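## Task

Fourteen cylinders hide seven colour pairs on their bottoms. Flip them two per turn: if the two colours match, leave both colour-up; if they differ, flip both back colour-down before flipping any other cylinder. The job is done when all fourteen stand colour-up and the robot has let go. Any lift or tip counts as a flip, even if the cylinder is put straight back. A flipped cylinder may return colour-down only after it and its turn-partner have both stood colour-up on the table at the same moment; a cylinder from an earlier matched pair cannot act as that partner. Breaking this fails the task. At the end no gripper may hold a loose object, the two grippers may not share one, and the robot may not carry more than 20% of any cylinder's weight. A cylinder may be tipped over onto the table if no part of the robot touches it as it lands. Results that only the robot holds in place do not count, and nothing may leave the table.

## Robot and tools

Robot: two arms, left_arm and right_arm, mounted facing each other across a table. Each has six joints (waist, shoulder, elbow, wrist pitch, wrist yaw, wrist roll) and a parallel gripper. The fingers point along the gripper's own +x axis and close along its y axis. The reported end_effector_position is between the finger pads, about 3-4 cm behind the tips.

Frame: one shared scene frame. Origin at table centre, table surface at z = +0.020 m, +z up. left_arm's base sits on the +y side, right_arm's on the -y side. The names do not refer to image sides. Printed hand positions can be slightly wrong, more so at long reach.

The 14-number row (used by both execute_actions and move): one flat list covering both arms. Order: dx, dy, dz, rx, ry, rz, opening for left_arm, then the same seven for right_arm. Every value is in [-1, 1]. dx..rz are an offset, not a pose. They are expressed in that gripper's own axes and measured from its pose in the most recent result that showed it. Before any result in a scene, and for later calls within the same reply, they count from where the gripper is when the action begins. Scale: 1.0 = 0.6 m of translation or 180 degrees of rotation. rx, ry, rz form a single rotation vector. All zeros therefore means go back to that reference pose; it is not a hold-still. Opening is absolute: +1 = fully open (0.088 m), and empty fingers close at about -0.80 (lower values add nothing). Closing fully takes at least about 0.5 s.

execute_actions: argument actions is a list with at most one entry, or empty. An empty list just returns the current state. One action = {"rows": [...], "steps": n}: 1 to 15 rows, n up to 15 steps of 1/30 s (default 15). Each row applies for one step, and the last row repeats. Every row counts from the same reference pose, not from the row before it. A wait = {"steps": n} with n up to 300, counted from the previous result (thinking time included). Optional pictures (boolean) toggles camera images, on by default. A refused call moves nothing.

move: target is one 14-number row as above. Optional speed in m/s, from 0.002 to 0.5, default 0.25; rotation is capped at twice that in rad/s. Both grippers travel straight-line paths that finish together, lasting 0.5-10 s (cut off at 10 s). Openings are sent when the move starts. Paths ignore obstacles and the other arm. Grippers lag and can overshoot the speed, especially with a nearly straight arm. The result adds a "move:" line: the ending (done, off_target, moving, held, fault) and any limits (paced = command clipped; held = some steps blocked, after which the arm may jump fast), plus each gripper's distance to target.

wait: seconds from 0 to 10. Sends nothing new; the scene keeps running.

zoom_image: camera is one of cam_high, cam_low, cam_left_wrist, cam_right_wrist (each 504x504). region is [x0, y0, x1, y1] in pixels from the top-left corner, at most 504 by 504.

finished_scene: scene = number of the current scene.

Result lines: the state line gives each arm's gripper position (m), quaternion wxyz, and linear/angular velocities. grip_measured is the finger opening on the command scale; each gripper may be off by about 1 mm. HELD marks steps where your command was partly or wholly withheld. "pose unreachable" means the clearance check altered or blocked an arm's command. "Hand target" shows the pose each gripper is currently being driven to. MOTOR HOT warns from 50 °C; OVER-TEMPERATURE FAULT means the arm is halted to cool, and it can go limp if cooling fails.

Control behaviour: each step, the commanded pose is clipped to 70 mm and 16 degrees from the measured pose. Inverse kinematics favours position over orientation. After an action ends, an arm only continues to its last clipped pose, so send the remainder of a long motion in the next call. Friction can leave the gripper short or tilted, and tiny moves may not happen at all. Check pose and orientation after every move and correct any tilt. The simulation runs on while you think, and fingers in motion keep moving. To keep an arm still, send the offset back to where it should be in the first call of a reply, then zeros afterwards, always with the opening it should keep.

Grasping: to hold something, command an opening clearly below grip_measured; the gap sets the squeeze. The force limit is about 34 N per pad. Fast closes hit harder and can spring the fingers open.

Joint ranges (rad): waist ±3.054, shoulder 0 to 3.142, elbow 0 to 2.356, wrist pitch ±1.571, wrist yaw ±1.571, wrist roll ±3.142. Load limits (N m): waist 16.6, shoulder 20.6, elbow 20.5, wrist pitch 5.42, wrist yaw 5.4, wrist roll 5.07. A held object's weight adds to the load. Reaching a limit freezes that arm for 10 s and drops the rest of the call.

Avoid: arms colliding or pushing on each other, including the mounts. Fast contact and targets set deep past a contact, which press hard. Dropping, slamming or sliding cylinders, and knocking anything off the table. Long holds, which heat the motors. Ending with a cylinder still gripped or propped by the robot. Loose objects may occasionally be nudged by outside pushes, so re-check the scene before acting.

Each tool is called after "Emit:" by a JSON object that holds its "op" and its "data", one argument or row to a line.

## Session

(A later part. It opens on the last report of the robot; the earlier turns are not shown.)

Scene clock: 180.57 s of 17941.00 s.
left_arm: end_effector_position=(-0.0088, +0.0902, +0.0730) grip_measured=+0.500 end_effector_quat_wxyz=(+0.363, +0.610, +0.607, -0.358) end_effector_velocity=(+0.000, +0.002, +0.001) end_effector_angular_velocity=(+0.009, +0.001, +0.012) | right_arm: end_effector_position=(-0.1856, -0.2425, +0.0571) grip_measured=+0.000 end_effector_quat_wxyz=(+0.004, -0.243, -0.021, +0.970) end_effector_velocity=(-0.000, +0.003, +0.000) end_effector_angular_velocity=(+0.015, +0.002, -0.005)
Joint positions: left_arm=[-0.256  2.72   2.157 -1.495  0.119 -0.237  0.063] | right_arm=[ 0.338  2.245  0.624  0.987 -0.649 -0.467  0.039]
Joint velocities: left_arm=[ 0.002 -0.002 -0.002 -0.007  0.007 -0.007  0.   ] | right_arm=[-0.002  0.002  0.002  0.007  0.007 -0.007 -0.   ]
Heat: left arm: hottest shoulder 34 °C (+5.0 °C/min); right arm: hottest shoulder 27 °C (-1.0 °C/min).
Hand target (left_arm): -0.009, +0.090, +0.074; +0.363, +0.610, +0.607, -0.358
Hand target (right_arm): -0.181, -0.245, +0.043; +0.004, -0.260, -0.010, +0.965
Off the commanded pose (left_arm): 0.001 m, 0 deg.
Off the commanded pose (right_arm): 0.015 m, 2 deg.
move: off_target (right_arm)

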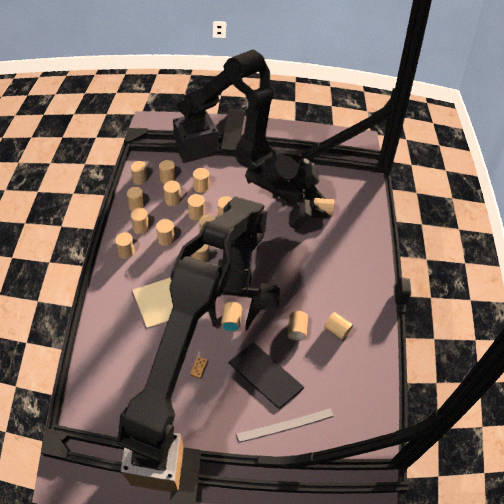

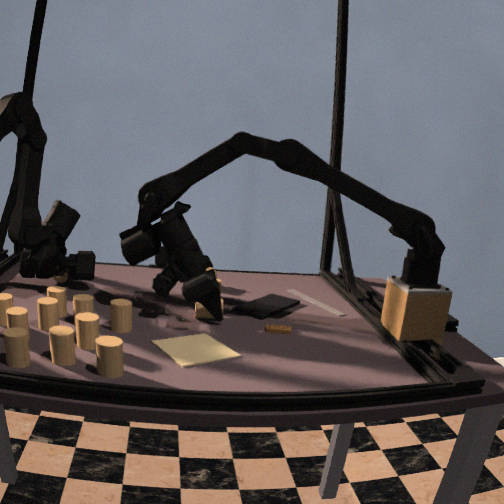

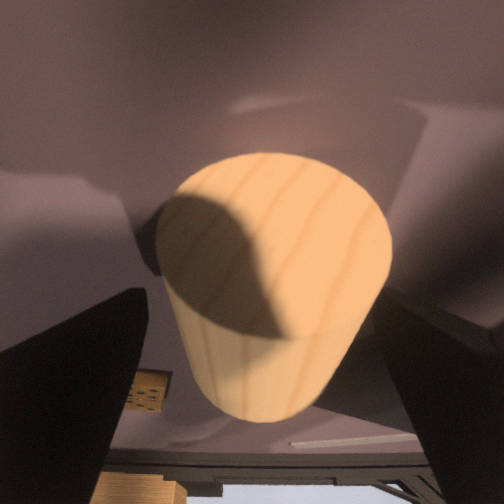

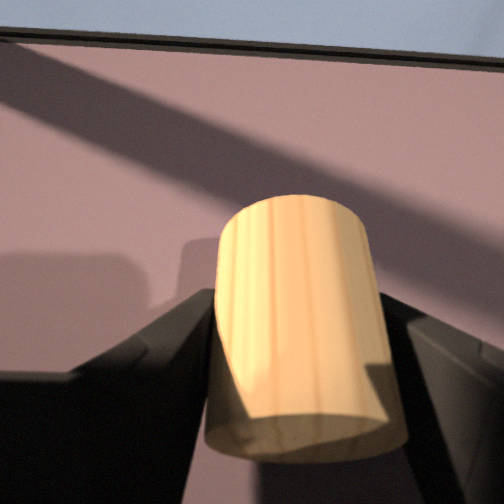

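Emit:
{"op": "move", "data": {
  "target": [-0.012,0,-0.007,0,0,0,0.6,-0.005,0,0.008,0,0,0,0.6],
  "speed": 0.03
}}

Emit:
{"op": "move", "data": {
  "target": [0.035,0,-0.028,0,-0.5,0,0.6,0.035,0,0.048,0.012,0.51,0,0.6],
  "speed": 0.3
}}

Scene clock: 191.63 s of 17941.00 s.
left_arm: end_effector_position=(-0.0079, +0.0934, +0.0743) grip_measured=+0.600 end_effector_quat_wxyz=(+0.359, +0.614, +0.609, -0.352) end_effector_velocity=(-0.000, -0.001, -0.000) end_effector_angular_velocity=(-0.009, -0.008, +0.000) | right_arm: end_effector_position=(-0.1857, -0.2430, +0.0585) grip_measured=+0.600 end_effector_quat_wxyz=(+0.003, -0.246, -0.019, +0.969) end_effector_velocity=(+0.004, -0.004, -0.002) end_effector_angular_velocity=(-0.009, -0.009, +0.007)
Joint positions: left_arm=[-0.256  2.721  2.156 -1.511  0.119 -0.237  0.068] | right_arm=[ 0.339  2.233  0.624  0.967 -0.649 -0.468  0.068]
Joint velocities: left_arm=[-0.002 -0.002 -0.002  0.007 -0.007 -0.007 -0.   ] | right_arm=[-0.002 -0.002 -0.012 -0.007 -0.007 -0.007 -0.   ]
Heat: left arm: hottest shoulder 36 °C (+7.0 °C/min); right arm: hottest wrist pitch 27 °C (-1.0 °C/min).
Hand target (left_arm): -0.009, +0.091, +0.081; +0.363, +0.610, +0.607, -0.358
Hand target (right_arm): -0.185, -0.243, +0.063; +0.004, -0.243, -0.021, +0.970
Off the commanded pose (left_arm): 0.008 m, 1 deg.
Off the commanded pose (right_arm): 0.004 m, 0 deg.
move: done

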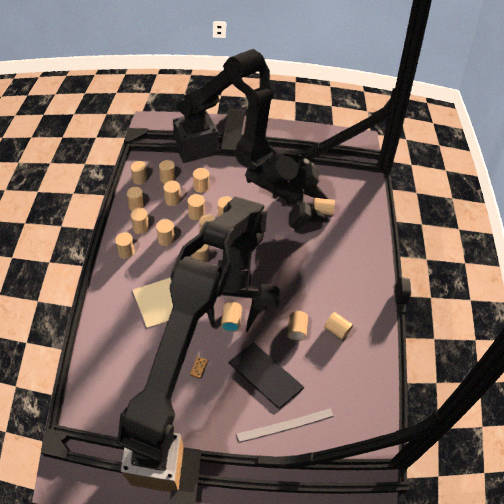

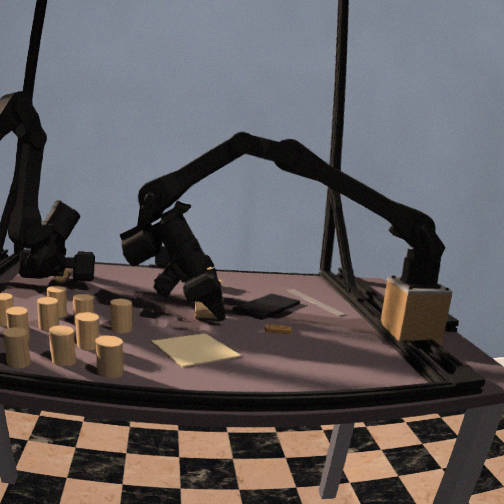

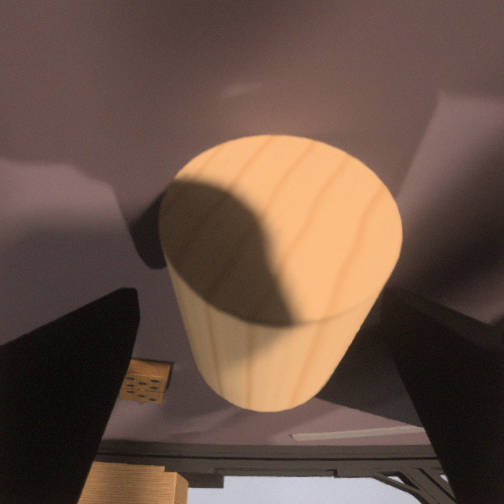

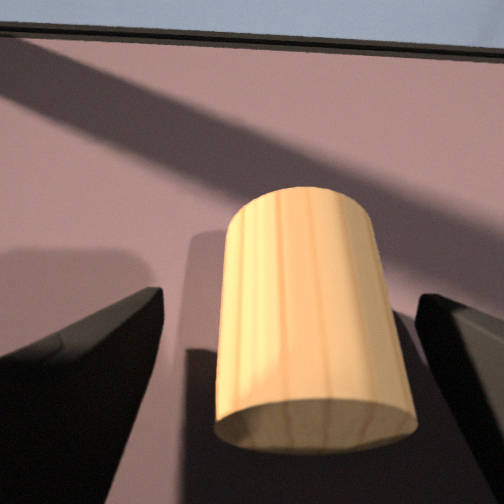

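Scene clock: 194.83 s of 17941.00 s.
left_arm: end_effector_position=(-0.0091, +0.1156, +0.0670) grip_measured=+0.600 end_effector_quat_wxyz=(+0.683, +0.180, +0.179, -0.684) end_effector_velocity=(+0.004, +0.002, -0.003) end_effector_angular_velocity=(+0.009, -0.012, +0.020) | right_arm: end_effector_position=(-0.2177, -0.2443, +0.0766) grip_measured=+0.600 end_effector_quat_wxyz=(+0.028, -0.852, +0.001, +0.523) end_effector_velocity=(+0.004, -0.002, +0.002) end_effector_angular_velocity=(-0.012, -0.017, -0.012)
Joint positions: left_arm=[-0.49   2.323  0.5    1.253 -0.429 -0.259  0.068] | right_arm=[ 0.69   2.713  2.286 -1.566  0.213 -0.336  0.068]
Joint velocities: left_arm=[-0.002  0.007 -0.002 -0.007 -0.022 -0.007  0.   ] | right_arm=[-0.002 -0.002 -0.002 -0.022 -0.007  0.007 -0.   ]
Heat: left arm: hottest shoulder 36 °C (+7.1 °C/min); right arm: hottest shoulder 27 °C (-1.0 °C/min).
Hand target (left_arm): -0.009, +0.118, +0.065; +0.683, +0.184, +0.178, -0.684
Hand target (right_arm): -0.218, -0.244, +0.072; -0.028, +0.854, -0.000, -0.520
Off the commanded pose (left_arm): 0.004 m, 1 deg.
Off the commanded pose (right_arm): 0.003 m, 4 deg.
joint sent to its limit (right arm) — the command would take joint 4 (wrist pitch) past its lower limit, so that joint was sent only as far as its limit.
move: off_target (right_arm)

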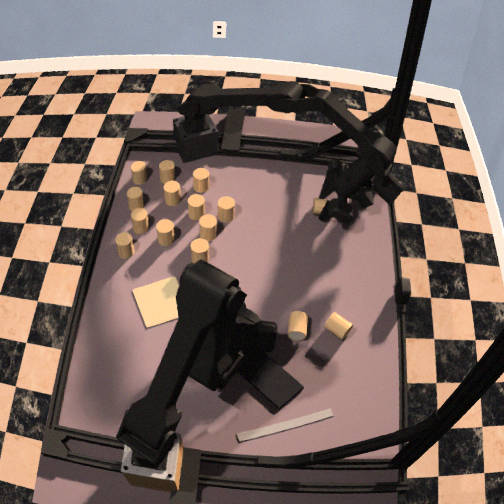

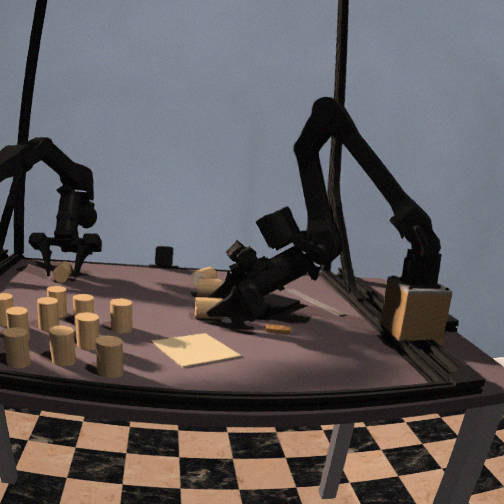

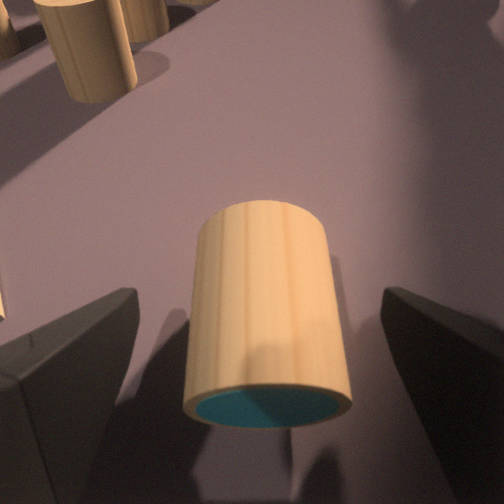

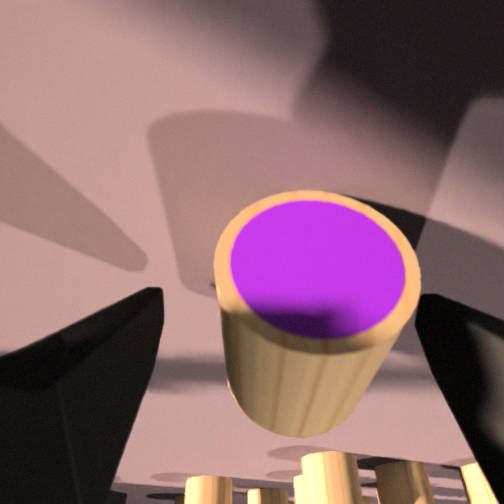

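Emit:
{"op": "move", "data": {
  "target": [0.024,0,-0.008,0,0,0,0.6,0.008,-0.006,-0.004,0,0,0,0.6],
  "speed": 0.04
}}

Emit:
{"op": "move", "data": {
  "target": [0,0,0,0,0,0,-0.3,0,0,0,0,0,0,-0.3]
}}

Scene clock: 201.50 s of 17941.00 s.
left_arm: end_effector_position=(-0.0091, +0.1070, +0.0568) grip_measured=+0.600 end_effector_quat_wxyz=(+0.683, +0.181, +0.179, -0.684) end_effector_velocity=(-0.003, -0.001, +0.002) end_effector_angular_velocity=(-0.009, +0.003, -0.012) | right_arm: end_effector_position=(-0.2141, -0.2418, +0.0699) grip_measured=+0.600 end_effector_quat_wxyz=(+0.027, -0.853, +0.003, +0.522) end_effector_velocity=(-0.000, +0.002, +0.000) end_effector_angular_velocity=(+0.006, +0.004, +0.007)
Joint positions: left_arm=[-0.474  2.378  0.544  1.266 -0.416 -0.251  0.068] | right_arm=[ 0.681  2.714  2.259 -1.542  0.214 -0.344  0.068]
Joint velocities: left_arm=[-0.002 -0.002  0.002  0.007  0.007  0.007 -0.   ] | right_arm=[-0.002 -0.002 -0.002  0.007  0.007 -0.007 -0.   ]
Heat: left arm: hottest shoulder 34 °C (+5.0 °C/min); right arm: hottest shoulder 28 °C (+0.0 °C/min).
Hand target (left_arm): -0.009, +0.105, +0.056; +0.683, +0.180, +0.179, -0.685
Hand target (right_arm): -0.213, -0.241, +0.074; -0.028, +0.852, -0.001, -0.523
Off the commanded pose (left_arm): 0.002 m, 0 deg.
Off the commanded pose (right_arm): 0.004 m, 0 deg.
After step 90, 2.93 s passed at rest.
move: done

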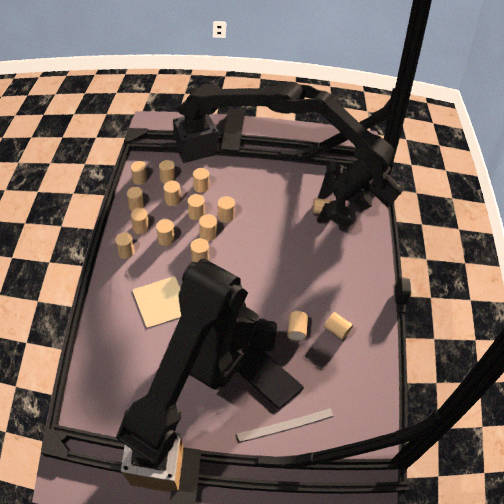

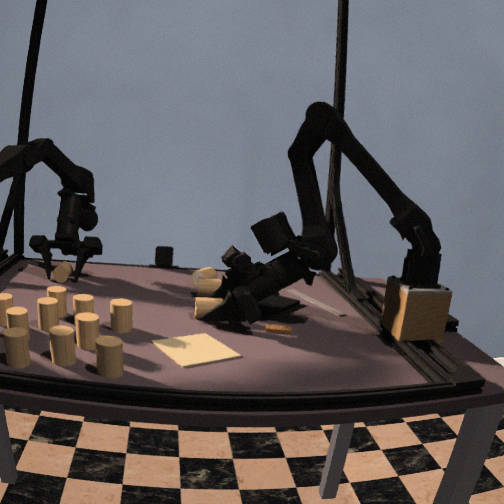

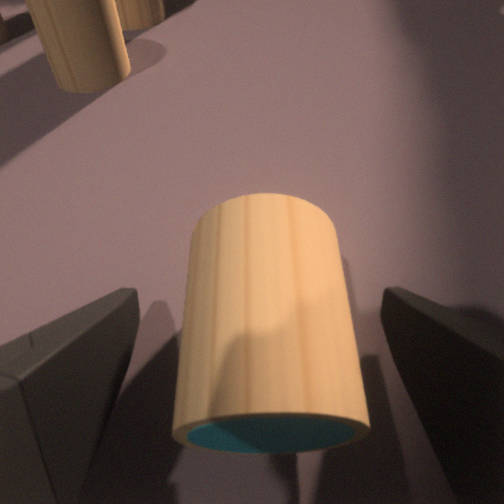

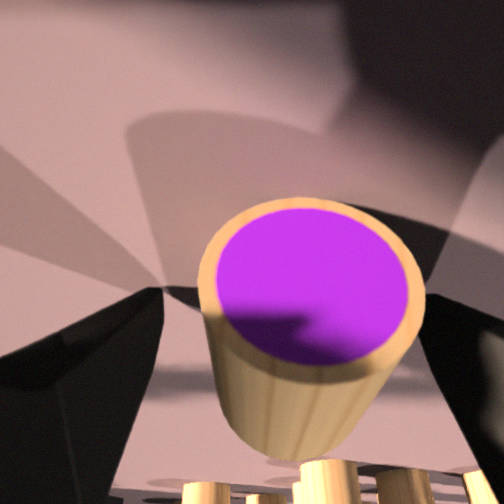

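Scene clock: 202.00 s of 17941.00 s.
left_arm: end_effector_position=(-0.0091, +0.1070, +0.0566) grip_measured=+0.010 end_effector_quat_wxyz=(+0.683, +0.181, +0.179, -0.684) end_effector_velocity=(-0.002, -0.000, -0.000) end_effector_angular_velocity=(+0.004, +0.021, +0.002) | right_arm: end_effector_position=(-0.2142, -0.2418, +0.0699) grip_measured=+0.001 end_effector_quat_wxyz=(+0.027, -0.853, +0.003, +0.522) end_effector_velocity=(+0.003, -0.002, +0.001) end_effector_angular_velocity=(-0.015, -0.008, +0.001)
Joint positions: left_arm=[-0.474  2.378  0.544  1.266 -0.416 -0.25   0.039] | right_arm=[ 0.681  2.714  2.259 -1.542  0.214 -0.344  0.039]
Joint velocities: left_arm=[-0.002 -0.002  0.002 -0.007  0.007 -0.022 -0.   ] | right_arm=[-0.002 -0.007 -0.012 -0.007 -0.007 -0.007 -0.   ]
Heat: left arm: hottest shoulder 34 °C (+5.0 °C/min); right arm: hottest shoulder 29 °C (+1.0 °C/min).
Hand target (left_arm): -0.009, +0.107, +0.057; +0.683, +0.181, +0.179, -0.684
Hand target (right_arm): -0.214, -0.242, +0.070; -0.027, +0.853, -0.003, -0.522
Off the commanded pose (left_arm): 0.000 m, 0 deg.
Off the commanded pose (right_arm): 0.000 m, 0 deg.
move: done

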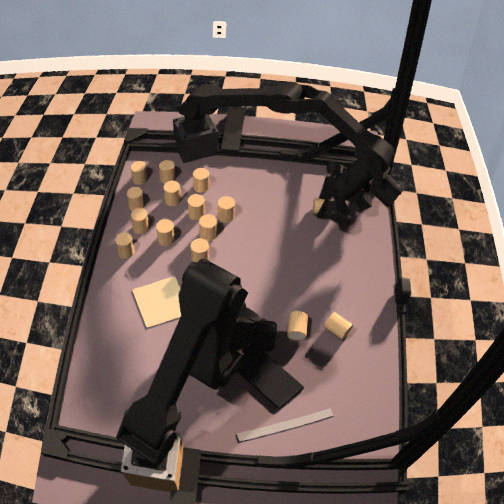

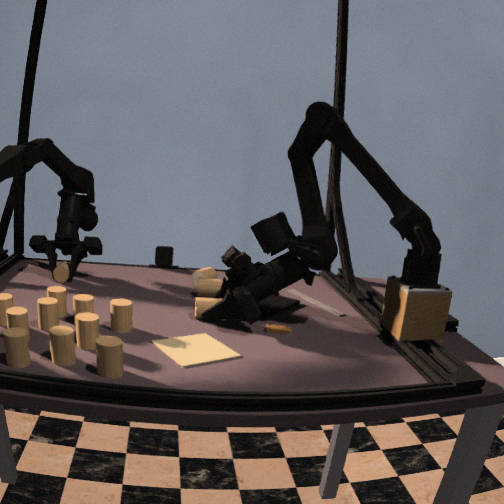

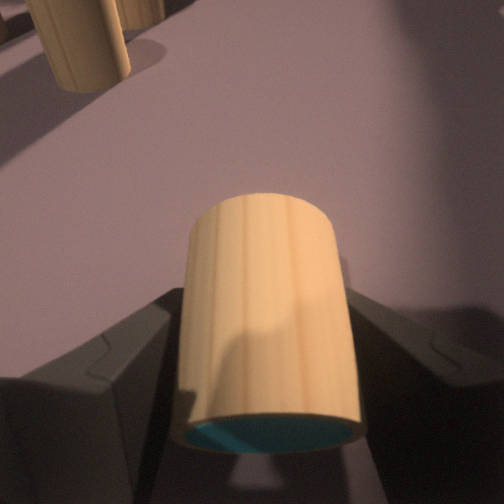

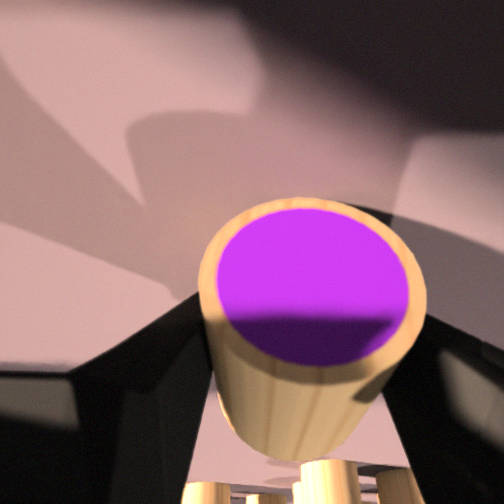

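Emit:
{"op": "move", "data": {
  "target": [-0.035,0,0.06,0,0,0,-0.3,-0.03,0,-0.064,0,0,0,-0.3],
  "speed": 0.1
}}

Emit:
{"op": "move", "data": {
  "target": [-0.055,0.065,-0.015,0,0.5,0,-0.3,0.06,0,-0.1,0,-0.5,0,-0.3],
  "speed": 0.3
}}

Scene clock: 213.57 s of 17941.00 s.
left_arm: end_effector_position=(-0.0090, +0.1073, +0.0948) grip_measured=+0.010 end_effector_quat_wxyz=(+0.683, +0.185, +0.180, -0.683) end_effector_velocity=(+0.004, +0.007, -0.006) end_effector_angular_velocity=(+0.035, -0.004, +0.015) | right_arm: end_effector_position=(-0.1888, -0.2450, +0.0971) grip_measured=+0.001 end_effector_quat_wxyz=(+0.024, -0.855, +0.006, +0.517) end_effector_velocity=(+0.009, -0.005, -0.007) end_effector_angular_velocity=(-0.025, -0.030, +0.001)
Joint positions: left_arm=[-0.474  2.162  0.504  1.081 -0.416 -0.25   0.039] | right_arm=[ 0.663  2.559  2.066 -1.512  0.218 -0.359  0.039]
Joint velocities: left_arm=[-0.002 -0.007 -0.012 -0.037 -0.007 -0.022 -0.   ] | right_arm=[-0.002 -0.002 -0.046  0.007 -0.007 -0.007 -0.   ]
Heat: left arm: hottest shoulder 33 °C (+3.0 °C/min); right arm: hottest shoulder 33 °C (+6.1 °C/min).
Hand target (left_arm): -0.009, +0.107, +0.099; +0.683, +0.181, +0.179, -0.684
Hand target (right_arm): -0.188, -0.244, +0.104; -0.027, +0.853, -0.003, -0.522
Off the commanded pose (left_arm): 0.004 m, 0 deg.
Off the commanded pose (right_arm): 0.006 m, 1 deg.
move: done

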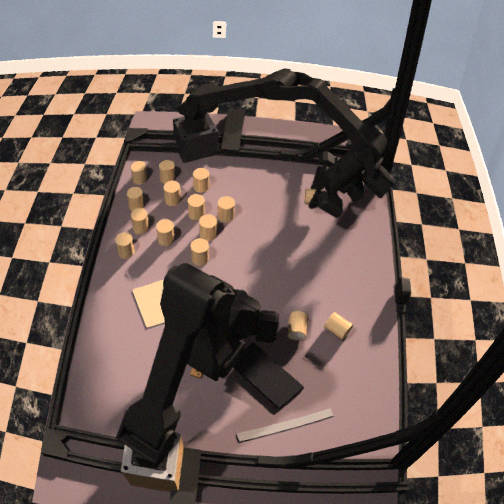

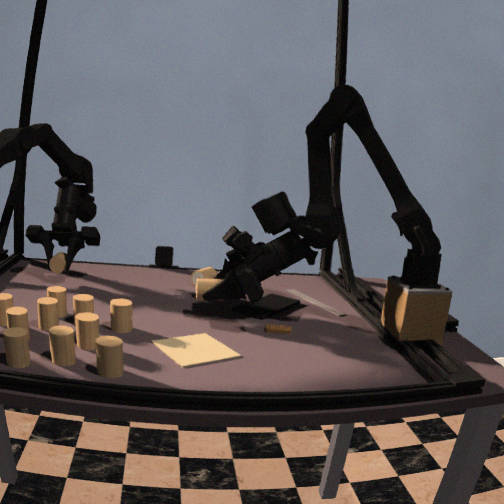

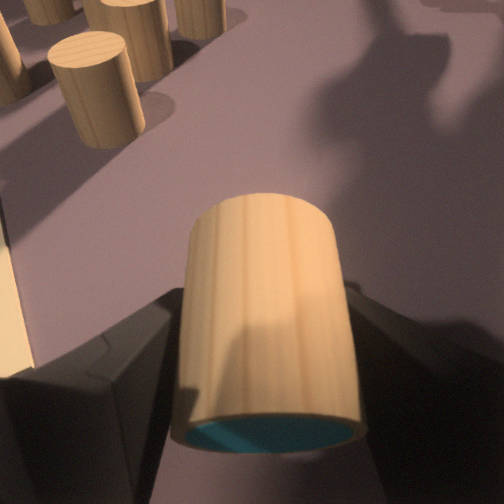

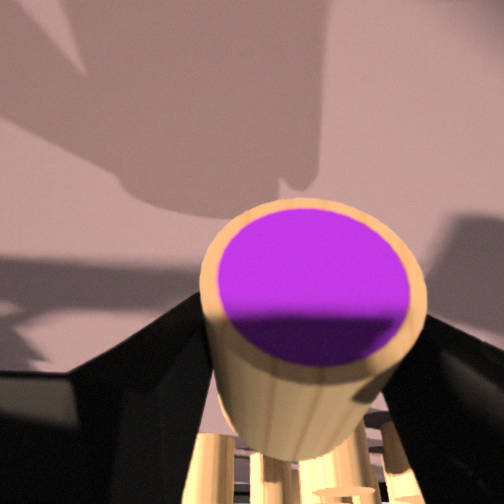

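Scene clock: 216.73 s of 17941.00 s.
left_arm: end_effector_position=(+0.0310, +0.1419, +0.1044) grip_measured=+0.010 end_effector_quat_wxyz=(+0.360, +0.614, +0.609, -0.350) end_effector_velocity=(+0.005, +0.004, +0.001) end_effector_angular_velocity=(+0.022, -0.028, -0.002) | right_arm: end_effector_position=(-0.1202, -0.2440, +0.0977) grip_measured=+0.001 end_effector_quat_wxyz=(+0.017, -0.238, -0.021, +0.971) end_effector_velocity=(+0.001, -0.001, -0.001) end_effector_angular_velocity=(+0.002, +0.002, +0.007)
Joint positions: left_arm=[-0.196  2.43   1.716 -1.369  0.088 -0.186  0.039] | right_arm=[ 0.16   1.961  0.422  0.839 -0.772 -0.586  0.039]
Joint velocities: left_arm=[ 0.002  0.002 -0.002 -0.022 -0.022 -0.007 -0.   ] | right_arm=[-0.002  0.007 -0.002  0.007 -0.007 -0.007 -0.   ]
Heat: left arm: hottest shoulder 33 °C (+3.0 °C/min); right arm: hottest shoulder 33 °C (+6.0 °C/min).
Hand target (left_arm): +0.031, +0.140, +0.104; +0.358, +0.613, +0.610, -0.351
Hand target (right_arm): -0.118, -0.246, +0.095; +0.016, -0.240, -0.015, +0.971
Off the commanded pose (left_arm): 0.002 m, 1 deg.
Off the commanded pose (right_arm): 0.006 m, 1 deg.
move: done

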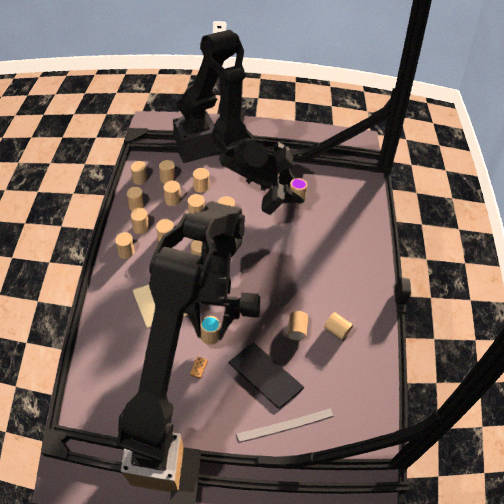

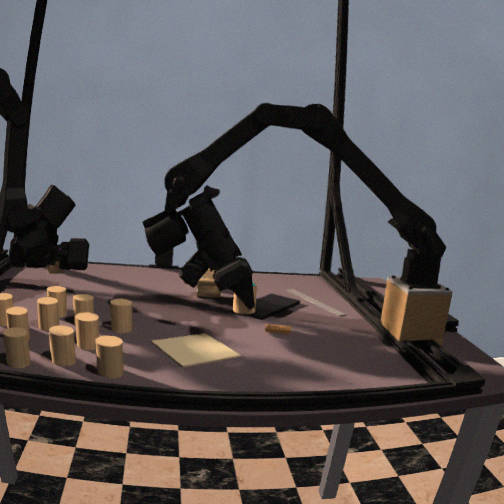

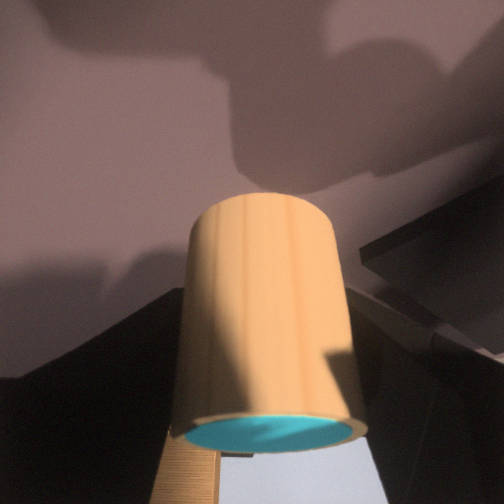

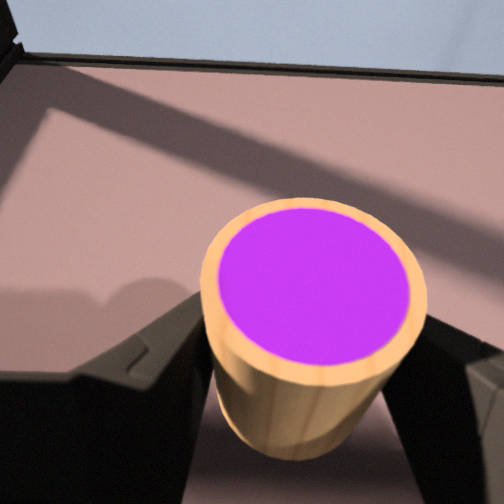

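Emit:
{"op": "move", "data": {
  "target": [0.046,0,0.027,0,0,0,-0.3,0.027,0,-0.052,0.02,0,0,-0.3],
  "speed": 0.03
}}

Scene clock: 228.27 s of 17941.00 s.
left_arm: end_effector_position=(+0.0304, +0.1391, +0.0752) grip_measured=+0.010 end_effector_quat_wxyz=(+0.362, +0.612, +0.607, -0.355) end_effector_velocity=(-0.002, +0.001, +0.002) end_effector_angular_velocity=(+0.004, +0.009, -0.005) | right_arm: end_effector_position=(-0.1191, -0.2440, +0.0635) grip_measured=+0.001 end_effector_quat_wxyz=(+0.025, -0.239, +0.009, +0.971) end_effector_velocity=(-0.001, +0.004, +0.002) end_effector_angular_velocity=(+0.014, +0.011, +0.002)
Joint positions: left_arm=[-0.196  2.489  1.702 -1.285  0.089 -0.185  0.039] | right_arm=[ 0.157  2.162  0.433  1.022 -0.772 -0.531  0.039]
Joint velocities: left_arm=[-0.002 -0.002  0.002 -0.007  0.007  0.007 -0.   ] | right_arm=[-0.007  0.002  0.007  0.007 -0.007 -0.007 -0.   ]
Heat: left arm: hottest shoulder 34 °C (+1.0 °C/min); right arm: hottest shoulder 31 °C (+4.0 °C/min).
Hand target (left_arm): +0.031, +0.142, +0.072; +0.360, +0.614, +0.609, -0.351
Hand target (right_arm): -0.120, -0.242, +0.063; +0.025, -0.238, +0.010, +0.971
Off the commanded pose (left_arm): 0.004 m, 1 deg.
Off the commanded pose (right_arm): 0.002 m, 0 deg.
move: done

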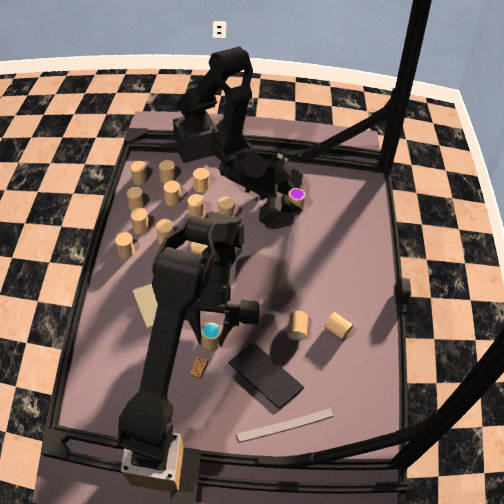

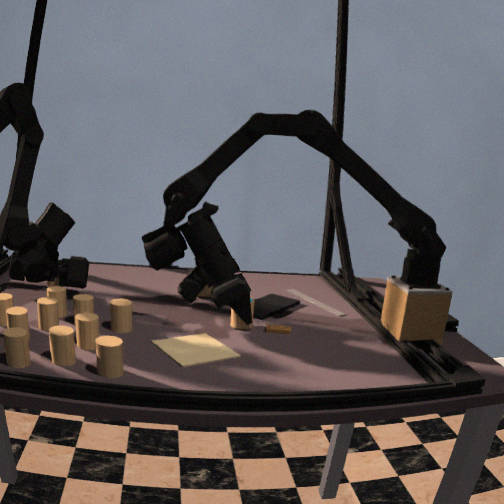

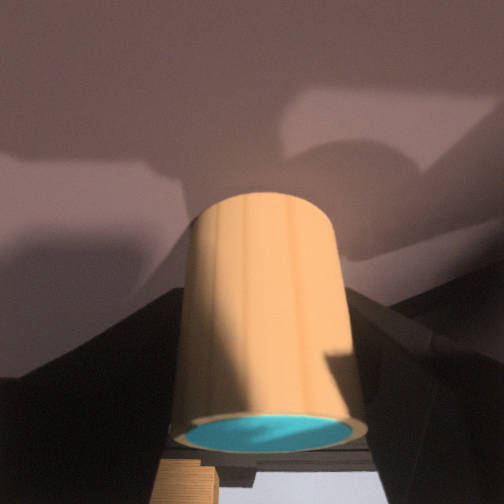

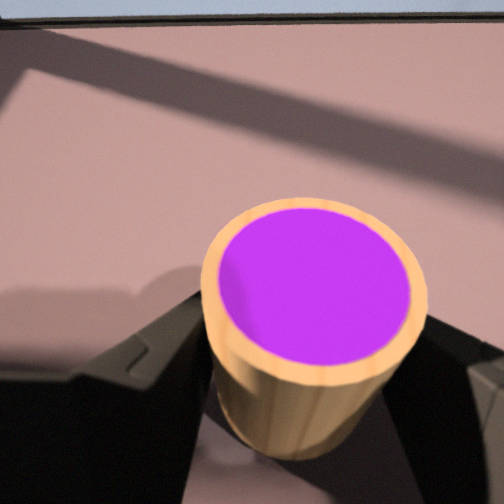

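Emit:
{"op": "move", "data": {
  "target": [0.014,0,0.008,0,0,0,-0.3,0.008,0,-0.015,0,0,0,-0.3],
  "speed": 0.02
}}

Emit:
{"op": "move", "data": {
  "target": [0,0,0,0,0,0,0.5,0,0,0,0,0,0,0.5]
}}

Scene clock: 233.73 s of 17941.00 s.
left_arm: end_effector_position=(+0.0300, +0.1376, +0.0724) grip_measured=+0.010 end_effector_quat_wxyz=(+0.364, +0.610, +0.607, -0.357) end_effector_velocity=(+0.001, +0.003, +0.001) end_effector_angular_velocity=(+0.011, -0.012, +0.001) | right_arm: end_effector_position=(-0.1195, -0.2439, +0.0582) grip_measured=+0.001 end_effector_quat_wxyz=(+0.025, -0.235, +0.005, +0.972) end_effector_velocity=(+0.001, -0.004, +0.001) end_effector_angular_velocity=(-0.004, +0.010, +0.018)
Joint positions: left_arm=[-0.195  2.494  1.702 -1.272  0.09  -0.185  0.039] | right_arm=[ 0.157  2.205  0.436  1.074 -0.775 -0.531  0.039]
Joint velocities: left_arm=[-0.002 -0.002 -0.007 -0.007 -0.007 -0.007  0.   ] | right_arm=[-0.002  0.002 -0.007  0.007 -0.022 -0.007 -0.   ]
Heat: left arm: hottest shoulder 34 °C (+1.0 °C/min); right arm: hottest shoulder 30 °C (+3.0 °C/min).
Hand target (left_arm): +0.031, +0.139, +0.066; +0.362, +0.612, +0.608, -0.355
Hand target (right_arm): -0.119, -0.244, +0.053; +0.024, -0.239, +0.009, +0.971
Off the commanded pose (left_arm): 0.007 m, 0 deg.
Off the commanded pose (right_arm): 0.005 m, 1 deg.
move: done

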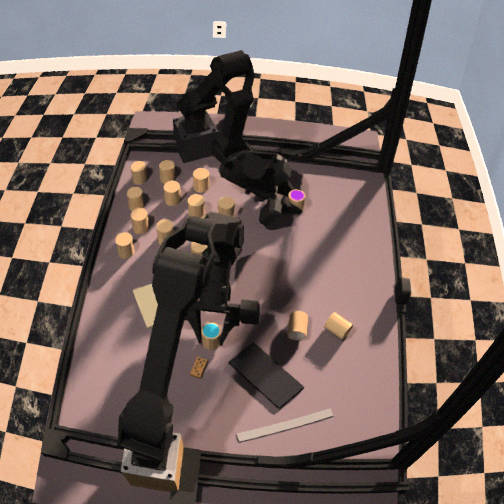

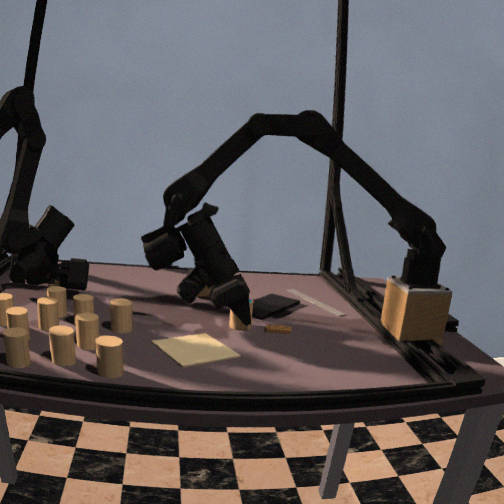

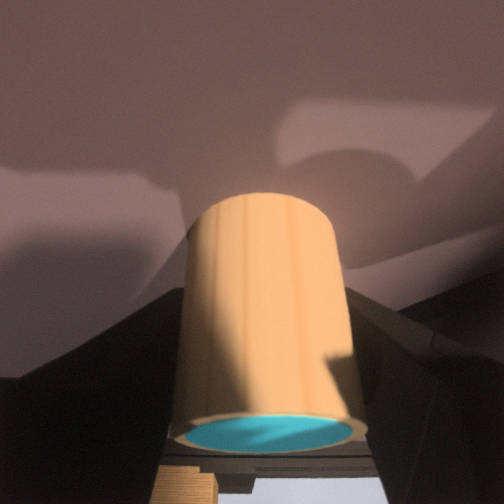

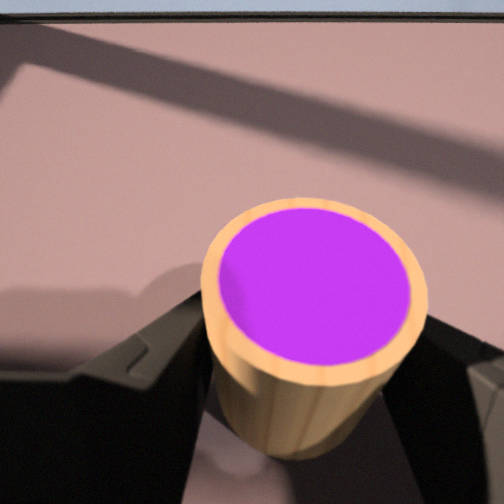

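Scene clock: 234.33 s of 17941.00 s.
left_arm: end_effector_position=(+0.0299, +0.1371, +0.0720) grip_measured=+0.499 end_effector_quat_wxyz=(+0.364, +0.609, +0.607, -0.358) end_effector_velocity=(+0.001, +0.002, +0.001) end_effector_angular_velocity=(+0.003, -0.017, -0.024) | right_arm: end_effector_position=(-0.1195, -0.2440, +0.0581) grip_measured=+0.499 end_effector_quat_wxyz=(+0.024, -0.235, +0.005, +0.972) end_effector_velocity=(+0.002, -0.003, -0.001) end_effector_angular_velocity=(-0.006, -0.004, +0.007)
Joint positions: left_arm=[-0.195  2.494  1.702 -1.27   0.09  -0.185  0.063] | right_arm=[ 0.157  2.205  0.436  1.074 -0.775 -0.531  0.063]
Joint velocities: left_arm=[-0.007 -0.002 -0.002 -0.007 -0.022  0.007  0.   ] | right_arm=[-0.002 -0.002 -0.007 -0.007 -0.007 -0.007  0.   ]
Heat: left arm: hottest shoulder 34 °C (+1.0 °C/min); right arm: hottest shoulder 30 °C (+3.0 °C/min).
Hand target (left_arm): +0.030, +0.138, +0.072; +0.364, +0.610, +0.607, -0.357
Hand target (right_arm): -0.120, -0.244, +0.058; +0.025, -0.235, +0.005, +0.972
Off the commanded pose (left_arm): 0.001 m, 0 deg.
Off the commanded pose (right_arm): 0.000 m, 0 deg.
move: done

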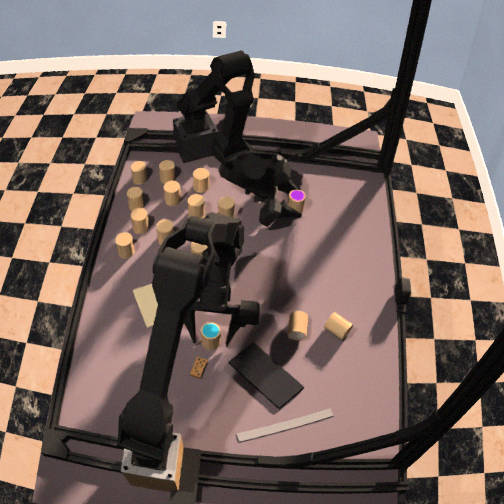

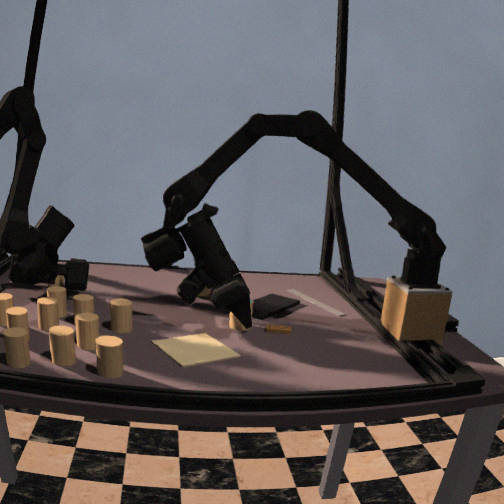

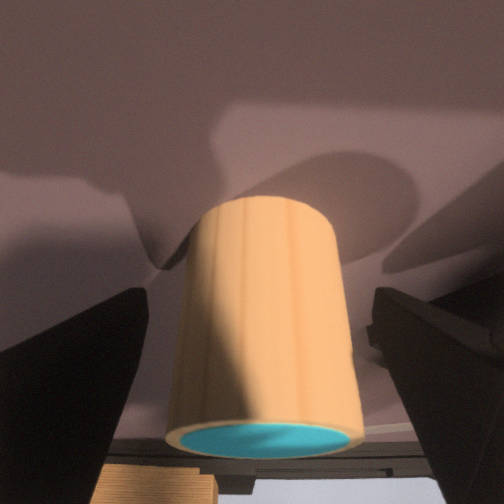

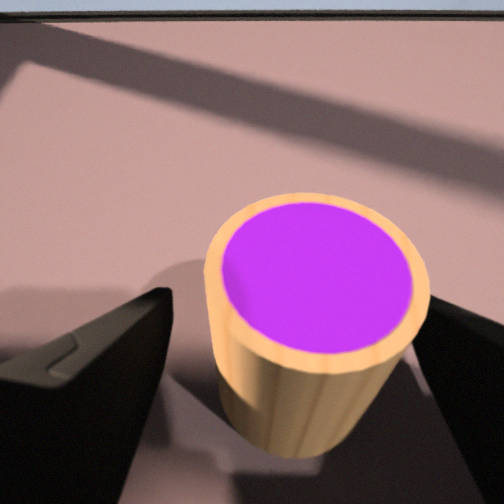

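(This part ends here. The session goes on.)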